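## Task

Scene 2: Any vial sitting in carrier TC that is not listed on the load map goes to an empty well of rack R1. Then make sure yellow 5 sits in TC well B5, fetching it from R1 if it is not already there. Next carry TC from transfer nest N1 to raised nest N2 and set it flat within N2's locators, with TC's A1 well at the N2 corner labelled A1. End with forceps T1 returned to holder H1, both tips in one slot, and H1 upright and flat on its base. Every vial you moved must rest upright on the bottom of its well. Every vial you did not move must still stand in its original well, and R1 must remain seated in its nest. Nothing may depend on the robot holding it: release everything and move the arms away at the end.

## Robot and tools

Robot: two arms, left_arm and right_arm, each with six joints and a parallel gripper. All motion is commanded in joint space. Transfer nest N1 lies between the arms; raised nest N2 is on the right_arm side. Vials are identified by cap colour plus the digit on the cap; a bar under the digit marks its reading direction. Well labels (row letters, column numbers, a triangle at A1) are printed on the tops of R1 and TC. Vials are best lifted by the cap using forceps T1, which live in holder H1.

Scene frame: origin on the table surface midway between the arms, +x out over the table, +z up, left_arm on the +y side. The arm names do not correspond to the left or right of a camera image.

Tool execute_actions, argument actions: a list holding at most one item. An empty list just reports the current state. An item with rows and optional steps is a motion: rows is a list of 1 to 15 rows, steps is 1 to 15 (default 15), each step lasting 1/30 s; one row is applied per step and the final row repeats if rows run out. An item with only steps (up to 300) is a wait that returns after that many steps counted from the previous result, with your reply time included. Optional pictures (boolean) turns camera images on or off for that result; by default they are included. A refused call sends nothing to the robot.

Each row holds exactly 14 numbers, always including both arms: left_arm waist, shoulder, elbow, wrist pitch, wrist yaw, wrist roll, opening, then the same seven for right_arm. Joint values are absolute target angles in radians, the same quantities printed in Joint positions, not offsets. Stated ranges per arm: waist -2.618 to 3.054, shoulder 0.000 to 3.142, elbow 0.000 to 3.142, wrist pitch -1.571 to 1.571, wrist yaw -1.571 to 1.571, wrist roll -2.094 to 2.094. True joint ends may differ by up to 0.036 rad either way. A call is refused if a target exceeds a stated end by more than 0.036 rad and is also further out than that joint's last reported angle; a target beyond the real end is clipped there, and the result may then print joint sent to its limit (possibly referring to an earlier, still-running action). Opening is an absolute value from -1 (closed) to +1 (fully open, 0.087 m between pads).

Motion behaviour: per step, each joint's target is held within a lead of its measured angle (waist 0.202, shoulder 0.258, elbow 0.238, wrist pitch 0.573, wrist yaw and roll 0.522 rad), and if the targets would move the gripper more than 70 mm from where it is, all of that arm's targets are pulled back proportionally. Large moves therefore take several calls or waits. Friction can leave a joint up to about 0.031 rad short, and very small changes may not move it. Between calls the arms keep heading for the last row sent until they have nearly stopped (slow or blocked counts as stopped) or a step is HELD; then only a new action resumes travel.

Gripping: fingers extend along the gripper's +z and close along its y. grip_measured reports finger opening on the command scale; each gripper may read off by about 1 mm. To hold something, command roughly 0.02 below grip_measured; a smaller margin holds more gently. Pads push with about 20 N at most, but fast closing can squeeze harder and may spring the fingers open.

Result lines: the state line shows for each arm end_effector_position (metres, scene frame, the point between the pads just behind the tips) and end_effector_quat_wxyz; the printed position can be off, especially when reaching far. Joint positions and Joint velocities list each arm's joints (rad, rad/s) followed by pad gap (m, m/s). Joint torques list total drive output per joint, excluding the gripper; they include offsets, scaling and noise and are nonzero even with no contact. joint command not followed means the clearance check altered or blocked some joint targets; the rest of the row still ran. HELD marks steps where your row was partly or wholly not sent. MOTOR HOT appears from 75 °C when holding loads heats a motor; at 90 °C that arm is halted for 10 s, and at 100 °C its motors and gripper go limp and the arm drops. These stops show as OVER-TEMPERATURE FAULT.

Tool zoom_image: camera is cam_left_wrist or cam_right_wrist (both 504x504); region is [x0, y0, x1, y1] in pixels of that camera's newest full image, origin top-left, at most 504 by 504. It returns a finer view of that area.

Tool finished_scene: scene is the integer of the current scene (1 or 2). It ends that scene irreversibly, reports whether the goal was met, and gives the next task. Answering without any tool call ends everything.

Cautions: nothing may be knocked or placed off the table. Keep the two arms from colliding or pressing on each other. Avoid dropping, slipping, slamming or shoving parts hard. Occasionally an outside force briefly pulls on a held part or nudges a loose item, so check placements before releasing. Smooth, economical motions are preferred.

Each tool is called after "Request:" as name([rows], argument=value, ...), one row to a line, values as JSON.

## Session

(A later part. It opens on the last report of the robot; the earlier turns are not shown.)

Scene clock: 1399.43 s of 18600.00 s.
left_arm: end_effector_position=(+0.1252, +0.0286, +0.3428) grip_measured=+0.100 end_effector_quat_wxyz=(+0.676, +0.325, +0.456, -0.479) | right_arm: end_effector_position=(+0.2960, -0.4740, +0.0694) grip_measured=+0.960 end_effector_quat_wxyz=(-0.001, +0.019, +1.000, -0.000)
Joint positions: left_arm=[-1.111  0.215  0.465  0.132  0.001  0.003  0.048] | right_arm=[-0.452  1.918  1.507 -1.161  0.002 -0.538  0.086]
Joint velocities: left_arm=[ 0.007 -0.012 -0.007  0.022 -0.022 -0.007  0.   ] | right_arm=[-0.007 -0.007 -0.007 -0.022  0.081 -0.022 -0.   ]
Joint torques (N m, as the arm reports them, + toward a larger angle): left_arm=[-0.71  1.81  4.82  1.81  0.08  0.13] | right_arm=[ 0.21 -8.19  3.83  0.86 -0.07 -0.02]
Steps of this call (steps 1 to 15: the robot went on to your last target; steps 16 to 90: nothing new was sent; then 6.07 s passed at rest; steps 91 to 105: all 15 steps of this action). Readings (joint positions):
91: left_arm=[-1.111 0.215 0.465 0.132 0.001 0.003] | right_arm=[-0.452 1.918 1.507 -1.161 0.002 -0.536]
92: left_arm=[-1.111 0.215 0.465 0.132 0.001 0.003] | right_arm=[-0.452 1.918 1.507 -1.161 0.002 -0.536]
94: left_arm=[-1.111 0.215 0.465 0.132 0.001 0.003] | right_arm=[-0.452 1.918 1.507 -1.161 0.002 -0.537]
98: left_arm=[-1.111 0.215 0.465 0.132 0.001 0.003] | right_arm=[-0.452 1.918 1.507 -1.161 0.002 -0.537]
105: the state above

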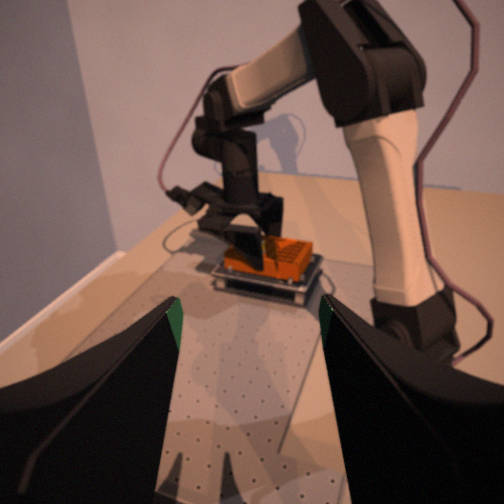

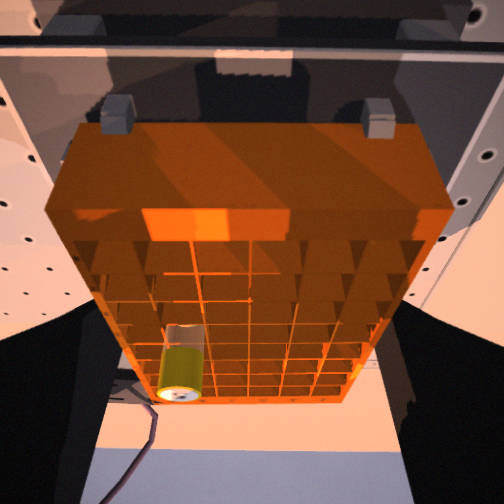

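One corner is touching down. Neutralise and open slowly.

Request:
execute_actions([
  {"rows":[[-1.12,0.2,0.44,0.15,0,0,0.1,-0.452,1.91,1.51,-1.16,0,-0.538,0.932],[-1.12,0.2,0.44,0.15,0,0,0.1,-0.452,1.91,1.51,-1.16,0,-0.538,0.938],[-1.12,0.2,0.44,0.15,0,0,0.1,-0.452,1.91,1.51,-1.16,0,-0.538,0.944],[-1.12,0.2,0.44,0.15,0,0,0.1,-0.452,1.91,1.51,-1.16,0,-0.538,0.949],[-1.12,0.2,0.44,0.15,0,0,0.1,-0.452,1.91,1.51,-1.16,0,-0.538,0.953],[-1.12,0.2,0.44,0.15,0,0,0.1,-0.452,1.91,1.51,-1.16,0,-0.538,0.956],[-1.12,0.2,0.44,0.15,0,0,0.1,-0.452,1.91,1.51,-1.16,0,-0.538,0.959],[-1.12,0.2,0.44,0.15,0,0,0.1,-0.452,1.91,1.51,-1.16,0,-0.538,0.962],[-1.12,0.2,0.44,0.15,0,0,0.1,-0.452,1.91,1.51,-1.16,0,-0.538,0.965],[-1.12,0.2,0.44,0.15,0,0,0.1,-0.452,1.91,1.51,-1.16,0,-0.538,0.969],[-1.12,0.2,0.44,0.15,0,0,0.1,-0.452,1.91,1.51,-1.16,0,-0.538,0.974],[-1.12,0.2,0.44,0.15,0,0,0.1,-0.452,1.91,1.51,-1.16,0,-0.538,0.98],[-1.12,0.2,0.44,0.15,0,0,0.1,-0.452,1.91,1.51,-1.16,0,-0.538,0.99],[-1.12,0.2,0.44,0.15,0,0,0.1,-0.452,1.91,1.51,-1.16,0,-0.538,1]],"steps":15},
], pictures=false)

Request:
execute_actions([
  {"steps":8},
])

Request:
zoom_image(camera="cam_right_wrist", region=[40, 50, 160, 170])

Request:
zoom_image(camera="cam_right_wrist", region=[335, 50, 455, 170])

Scene clock: 1416.60 s of 18600.00 s.
left_arm: end_effector_position=(+0.1252, +0.0286, +0.3428) grip_measured=+0.100 end_effector_quat_wxyz=(+0.676, +0.325, +0.456, -0.479) | right_arm: end_effector_position=(+0.2960, -0.4740, +0.0694) grip_measured=+1.000 end_effector_quat_wxyz=(-0.001, +0.019, +1.000, -0.000)
Joint positions: left_arm=[-1.111  0.215  0.465  0.132  0.001  0.003  0.048] | right_arm=[-0.452  1.918  1.507 -1.161  0.002 -0.538  0.087]
Joint velocities: left_arm=[ 0.002 -0.007  0.007  0.007 -0.022  0.022  0.001] | right_arm=[ 0.012 -0.007  0.002  0.051  0.037 -0.051  0.   ]
Joint torques (N m, as the arm reports them, + toward a larger angle): left_arm=[-0.7   1.8   4.82  1.81  0.08  0.13] | right_arm=[ 0.03 -8.75  6.01  0.58 -0.06  0.08]
Steps of this call (steps 1 to 15: the robot went on to your last target; steps 16 to 90: nothing new was sent; then 13.67 s passed at rest; steps 91 to 105: all 15 steps of this action). Readings (joint positions):
91: left_arm=[-1.111 0.215 0.465 0.132 0.001 0.003] | right_arm=[-0.452 1.918 1.507 -1.161 0.002 -0.538]
92: left_arm=[-1.111 0.215 0.465 0.132 0.001 0.003] | right_arm=[-0.452 1.918 1.507 -1.161 0.002 -0.538]
94: left_arm=[-1.111 0.215 0.465 0.132 0.001 0.003] | right_arm=[-0.452 1.918 1.507 -1.161 0.002 -0.538]
98: left_arm=[-1.111 0.215 0.465 0.132 0.001 0.003] | right_arm=[-0.452 1.918 1.507 -1.161 0.002 -0.538]
105: the state above

Scene clock: 1416.87 s of 18600.00 s.
left_arm: end_effector_position=(+0.1252, +0.0286, +0.3428) grip_measured=+0.100 end_effector_quat_wxyz=(+0.676, +0.325, +0.456, -0.479) | right_arm: end_effector_position=(+0.2960, -0.4740, +0.0694) grip_measured=+1.000 end_effector_quat_wxyz=(-0.001, +0.019, +1.000, -0.000)
Joint positions: left_arm=[-1.111  0.215  0.465  0.132  0.001  0.003  0.048] | right_arm=[-0.452  1.918  1.507 -1.161  0.002 -0.538  0.087]
Joint velocities: left_arm=[ 0.007 -0.002  0.002 -0.007  0.037  0.022  0.001] | right_arm=[-0.012  0.002  0.002  0.066 -0.037 -0.051  0.   ]
Joint torques (N m, as the arm reports them, + toward a larger angle): left_arm=[-0.7   1.8   4.81  1.81  0.08  0.13] | right_arm=[ 0.06 -8.79  5.99  0.58 -0.07  0.08]
Steps of this call (steps 1 to 8: the robot went on to your last target). Readings (joint positions):
1: left_arm=[-1.111 0.215 0.465 0.132 0.001 0.003] | right_arm=[-0.452 1.918 1.507 -1.161 0.002 -0.538]
2: left_arm=[-1.111 0.215 0.465 0.132 0.001 0.003] | right_arm=[-0.452 1.918 1.507 -1.161 0.002 -0.538]
4: left_arm=[-1.111 0.215 0.465 0.132 0.001 0.003] | right_arm=[-0.452 1.918 1.507 -1.161 0.002 -0.538]
8: the state above

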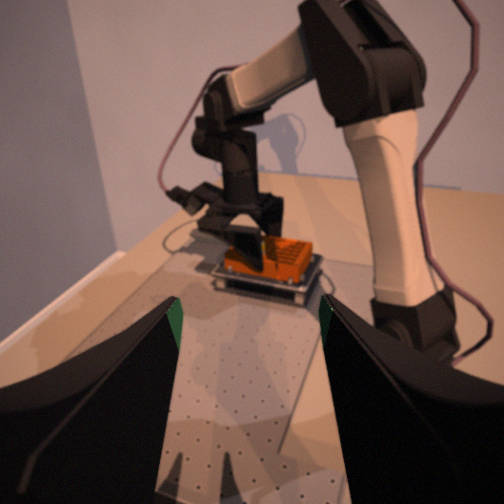

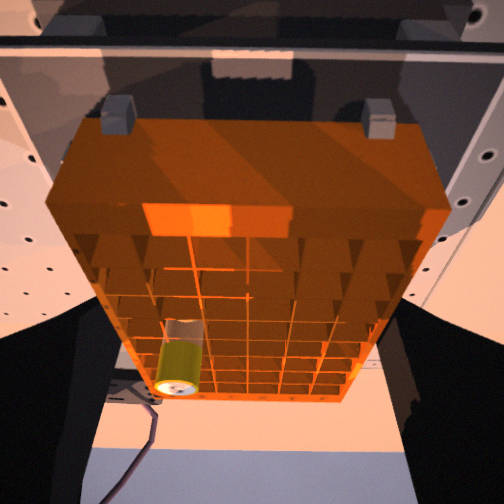

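Region (40, 50, 160, 170) of cam_right_wrist's 504x504 image, scaled by 4.200, with more detail than that image has.

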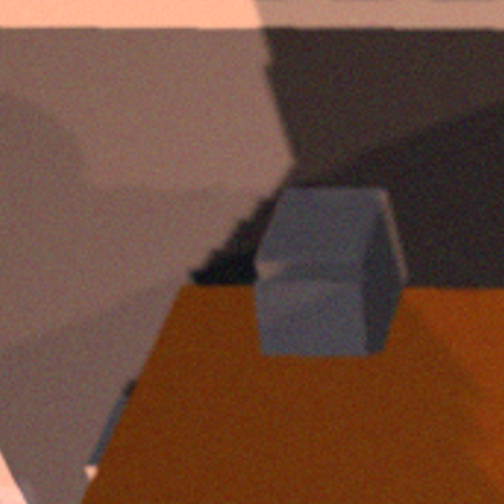

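Region (335, 50, 455, 170) of cam_right_wrist's 504x504 image, scaled by 4.200, with more detail than that image has.

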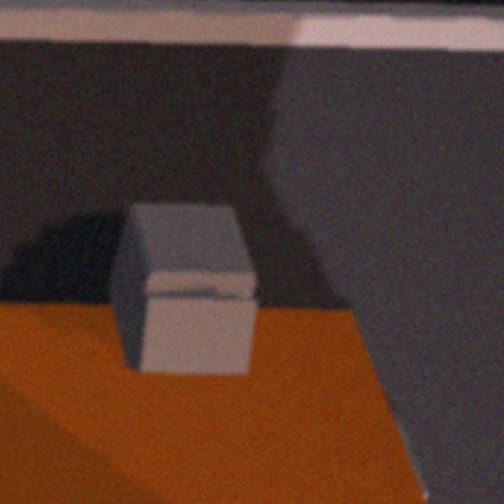

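Request:
execute_actions([
  {"rows":[[-1.12,0.2,0.44,0.15,0,0,0.1,-0.452,1.91,1.525,-1.173,-0.012,-0.538,1],[-1.12,0.2,0.44,0.15,0,0,0.1,-0.452,1.91,1.537,-1.182,-0.012,-0.538,1],[-1.12,0.2,0.44,0.15,0,0,0.1,-0.452,1.91,1.542,-1.192,-0.012,-0.538,1],[-1.12,0.2,0.44,0.15,0,0,0.1,-0.452,1.91,1.546,-1.201,-0.012,-0.538,1],[-1.12,0.2,0.44,0.15,0,0,0.1,-0.452,1.91,1.550,-1.208,-0.012,-0.538,1],[-1.12,0.2,0.44,0.15,0,0,0.1,-0.452,1.91,1.554,-1.214,-0.012,-0.538,1],[-1.12,0.2,0.44,0.15,0,0,0.1,-0.452,1.91,1.558,-1.219,-0.012,-0.538,1],[-1.12,0.2,0.44,0.15,0,0,0.1,-0.452,1.91,1.562,-1.224,-0.012,-0.538,1],[-1.12,0.2,0.44,0.15,0,0,0.1,-0.452,1.91,1.566,-1.228,-0.012,-0.538,1],[-1.12,0.2,0.44,0.15,0,0,0.1,-0.452,1.91,1.570,-1.233,-0.012,-0.538,1],[-1.12,0.2,0.44,0.15,0,0,0.1,-0.452,1.91,1.574,-1.237,-0.012,-0.538,1],[-1.12,0.2,0.44,0.15,0,0,0.1,-0.452,1.91,1.578,-1.242,-0.012,-0.538,1],[-1.12,0.2,0.44,0.15,0,0,0.1,-0.452,1.91,1.582,-1.246,-0.012,-0.538,1],[-1.12,0.2,0.44,0.15,0,0,0.1,-0.452,1.91,1.586,-1.251,-0.012,-0.538,1],[-1.12,0.2,0.44,0.15,0,0,0.1,-0.452,1.91,1.590,-1.255,-0.012,-0.538,1]],"steps":15},
], pictures=false)

Request:
execute_actions([
  {"rows":[[-1.12,0.2,0.44,0.15,0,0,0.1,-0.452,1.91,1.594,-1.26,-0.012,-0.538,1],[-1.12,0.2,0.44,0.15,0,0,0.1,-0.452,1.91,1.598,-1.264,-0.012,-0.538,1],[-1.12,0.2,0.44,0.15,0,0,0.1,-0.452,1.91,1.602,-1.269,-0.012,-0.538,1],[-1.12,0.2,0.44,0.15,0,0,0.1,-0.452,1.91,1.606,-1.273,-0.012,-0.538,1],[-1.12,0.2,0.44,0.15,0,0,0.1,-0.452,1.91,1.610,-1.277,-0.012,-0.538,1],[-1.12,0.2,0.44,0.15,0,0,0.1,-0.452,1.90,1.614,-1.281,-0.012,-0.538,1],[-1.12,0.2,0.44,0.15,0,0,0.1,-0.452,1.89,1.618,-1.285,-0.012,-0.538,1],[-1.12,0.2,0.44,0.15,0,0,0.1,-0.452,1.88,1.62,-1.289,-0.012,-0.538,1],[-1.12,0.2,0.44,0.15,0,0,0.1,-0.452,1.865,1.62,-1.29,-0.012,-0.538,1],[-1.12,0.2,0.44,0.15,0,0,0.1,-0.452,1.845,1.62,-1.29,-0.012,-0.538,1],[-1.12,0.2,0.44,0.15,0,0,0.1,-0.452,1.82,1.62,-1.29,-0.012,-0.538,1],[-1.12,0.2,0.44,0.15,0,0,0.1,-0.452,1.79,1.62,-1.29,-0.012,-0.538,1],[-1.12,0.2,0.44,0.15,0,0,0.1,-0.452,1.76,1.62,-1.29,-0.012,-0.538,1],[-1.12,0.2,0.44,0.15,0,0,0.1,-0.452,1.735,1.62,-1.29,-0.012,-0.538,1],[-1.12,0.2,0.44,0.15,0,0,0.1,-0.452,1.715,1.62,-1.29,-0.012,-0.538,1]],"steps":15},
], pictures=false)

Request:
execute_actions([
  {"rows":[[-1.12,0.2,0.44,0.15,0,0,0.1,-0.452,1.69,1.62,-1.29,-0.012,-0.538,1],[-1.12,0.2,0.44,0.15,0,0,0.1,-0.452,1.665,1.62,-1.29,-0.012,-0.538,1],[-1.12,0.2,0.44,0.15,0,0,0.1,-0.452,1.64,1.62,-1.29,-0.012,-0.538,1],[-1.12,0.2,0.44,0.15,0,0,0.1,-0.452,1.62,1.62,-1.29,-0.012,-0.538,1],[-1.12,0.2,0.44,0.15,0,0,0.1,-0.452,1.605,1.62,-1.29,-0.012,-0.538,1],[-1.12,0.2,0.44,0.15,0,0,0.1,-0.452,1.595,1.62,-1.29,-0.012,-0.538,1],[-1.12,0.2,0.44,0.15,0,0,0.1,-0.452,1.59,1.62,-1.29,-0.012,-0.538,1]],"steps":15},
])

Request:
zoom_image(camera="cam_left_wrist", region=[205, 210, 335, 310])

Scene clock: 1452.50 s of 18600.00 s.
left_arm: end_effector_position=(+0.1252, +0.0286, +0.3428) grip_measured=+0.100 end_effector_quat_wxyz=(+0.676, +0.325, +0.456, -0.479) | right_arm: end_effector_position=(+0.2954, -0.4730, +0.0822) grip_measured=+1.000 end_effector_quat_wxyz=(-0.005, +0.019, +1.000, +0.004)
Joint positions: left_arm=[-1.111  0.215  0.465  0.132  0.001  0.003  0.048] | right_arm=[-0.452  1.918  1.557 -1.222 -0.001 -0.538  0.087]
Joint velocities: left_arm=[ 0.002  0.002 -0.017 -0.022 -0.051 -0.051 -0.   ] | right_arm=[ 0.007 -0.012  0.115 -0.198 -0.007 -0.007  0.   ]
Joint torques (N m, as the arm reports them, + toward a larger angle): left_arm=[-0.71  1.79  4.82  1.81  0.08  0.13] | right_arm=[ 0.05 -8.83  7.82  0.37 -0.16  0.08]
Steps of this call (steps 1 to 15: the robot went on to your last target; steps 16 to 90: nothing new was sent; then 32.13 s passed at rest; steps 91 to 105: all 15 steps of this action). Readings (joint positions):
91: left_arm=[-1.111 0.215 0.465 0.132 0.001 0.003] | right_arm=[-0.452 1.918 1.507 -1.161 0.002 -0.538]
92: left_arm=[-1.111 0.215 0.465 0.132 0.001 0.003] | right_arm=[-0.452 1.918 1.507 -1.162 0.001 -0.538]
94: left_arm=[-1.111 0.215 0.465 0.132 0.001 0.003] | right_arm=[-0.452 1.918 1.509 -1.169 0.000 -0.538]
98: left_arm=[-1.111 0.215 0.465 0.132 0.001 0.003] | right_arm=[-0.452 1.918 1.528 -1.190 -0.000 -0.538]
105: the state above

Scene clock: 1453.00 s of 18600.00 s.
left_arm: end_effector_position=(+0.1252, +0.0286, +0.3428) grip_measured=+0.100 end_effector_quat_wxyz=(+0.676, +0.325, +0.456, -0.479) | right_arm: end_effector_position=(+0.2930, -0.4714, +0.1304) grip_measured=+1.000 end_effector_quat_wxyz=(+0.044, +0.019, +0.998, -0.027)
Joint positions: left_arm=[-1.111  0.215  0.465  0.132  0.001  0.003  0.048] | right_arm=[-0.452  1.786  1.588 -1.271 -0.001 -0.538  0.087]
Joint velocities: left_arm=[-0.002 -0.012 -0.002  0.051 -0.095  0.022  0.001] | right_arm=[-0.012 -0.886  0.002 -0.007 -0.007 -0.081  0.   ]
Joint torques (N m, as the arm reports them, + toward a larger angle): left_arm=[-0.71  1.8   4.81  1.81  0.08  0.13] | right_arm=[ 0.06 -8.59  8.55  0.61 -0.16  0.08]
Steps of this call (steps 1 to 15: all 15 steps of this action). Readings (joint positions):
1: left_arm=[-1.111 0.215 0.465 0.132 0.001 0.003] | right_arm=[-0.452 1.918 1.561 -1.227 -0.001 -0.538]
2: left_arm=[-1.111 0.215 0.465 0.132 0.001 0.003] | right_arm=[-0.452 1.918 1.565 -1.232 -0.001 -0.538]
4: left_arm=[-1.111 0.215 0.465 0.132 0.001 0.003] | right_arm=[-0.452 1.918 1.573 -1.241 -0.001 -0.538]
8: left_arm=[-1.111 0.215 0.465 0.132 0.001 0.003] | right_arm=[-0.452 1.916 1.588 -1.257 -0.001 -0.538]
15: the state above

Scene clock: 1453.50 s of 18600.00 s.
left_arm: end_effector_position=(+0.1252, +0.0286, +0.3428) grip_measured=+0.100 end_effector_quat_wxyz=(+0.676, +0.325, +0.456, -0.479) | right_arm: end_effector_position=(+0.2858, -0.4666, +0.1912) grip_measured=+1.000 end_effector_quat_wxyz=(+0.128, +0.019, +0.988, -0.079)
Joint positions: left_arm=[-1.111  0.215  0.465  0.132  0.001  0.003  0.048] | right_arm=[-0.452  1.592  1.603 -1.28  -0.002 -0.538  0.087]
Joint velocities: left_arm=[-0.012  0.012 -0.002 -0.022  0.037 -0.051  0.   ] | right_arm=[ 0.002 -0.002 -0.002 -0.022  0.022  0.007  0.   ]
Joint torques (N m, as the arm reports them, + toward a larger angle): left_arm=[-0.71  1.79  4.82  1.81  0.08  0.13] | right_arm=[ 0.06 -5.96  7.51  1.14 -0.16  0.08]
Steps of this call (steps 1 to 15: all 15 steps of this action). Readings (joint positions):
1: left_arm=[-1.111 0.215 0.465 0.132 0.001 0.003] | right_arm=[-0.452 1.755 1.590 -1.272 -0.001 -0.538]
2: left_arm=[-1.111 0.215 0.465 0.132 0.001 0.003] | right_arm=[-0.452 1.725 1.592 -1.273 -0.001 -0.538]
4: left_arm=[-1.111 0.215 0.465 0.132 0.001 0.003] | right_arm=[-0.452 1.670 1.596 -1.274 -0.001 -0.538]
8: left_arm=[-1.111 0.215 0.465 0.132 0.001 0.003] | right_arm=[-0.452 1.599 1.602 -1.277 -0.002 -0.538]
15: the state above

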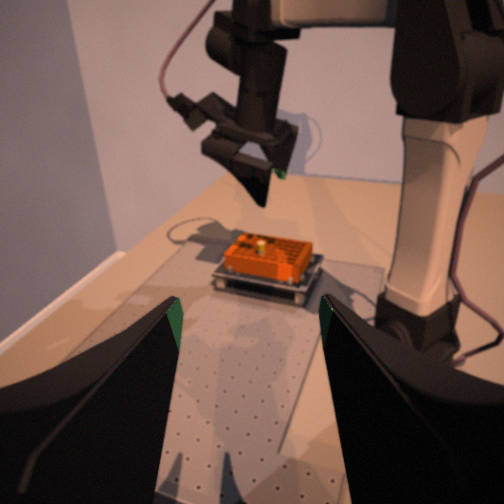

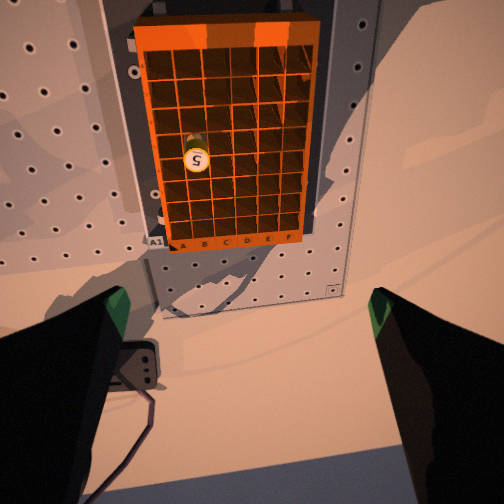

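Region (205, 210, 335, 310) of cam_left_wrist's 504x504 image, scaled by 3.877, with more detail than that image has; it fills the top 388 rows of this view, and the rest is white.

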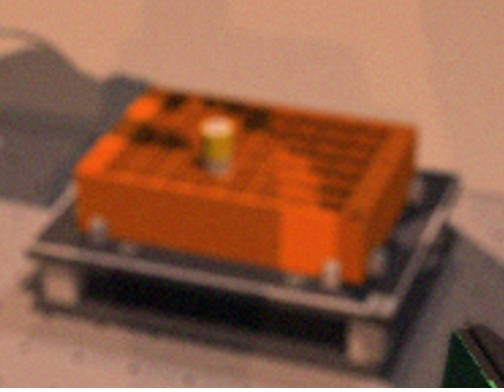

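Request:
finished_scene(scene=2)

The scene is finished: the task was done.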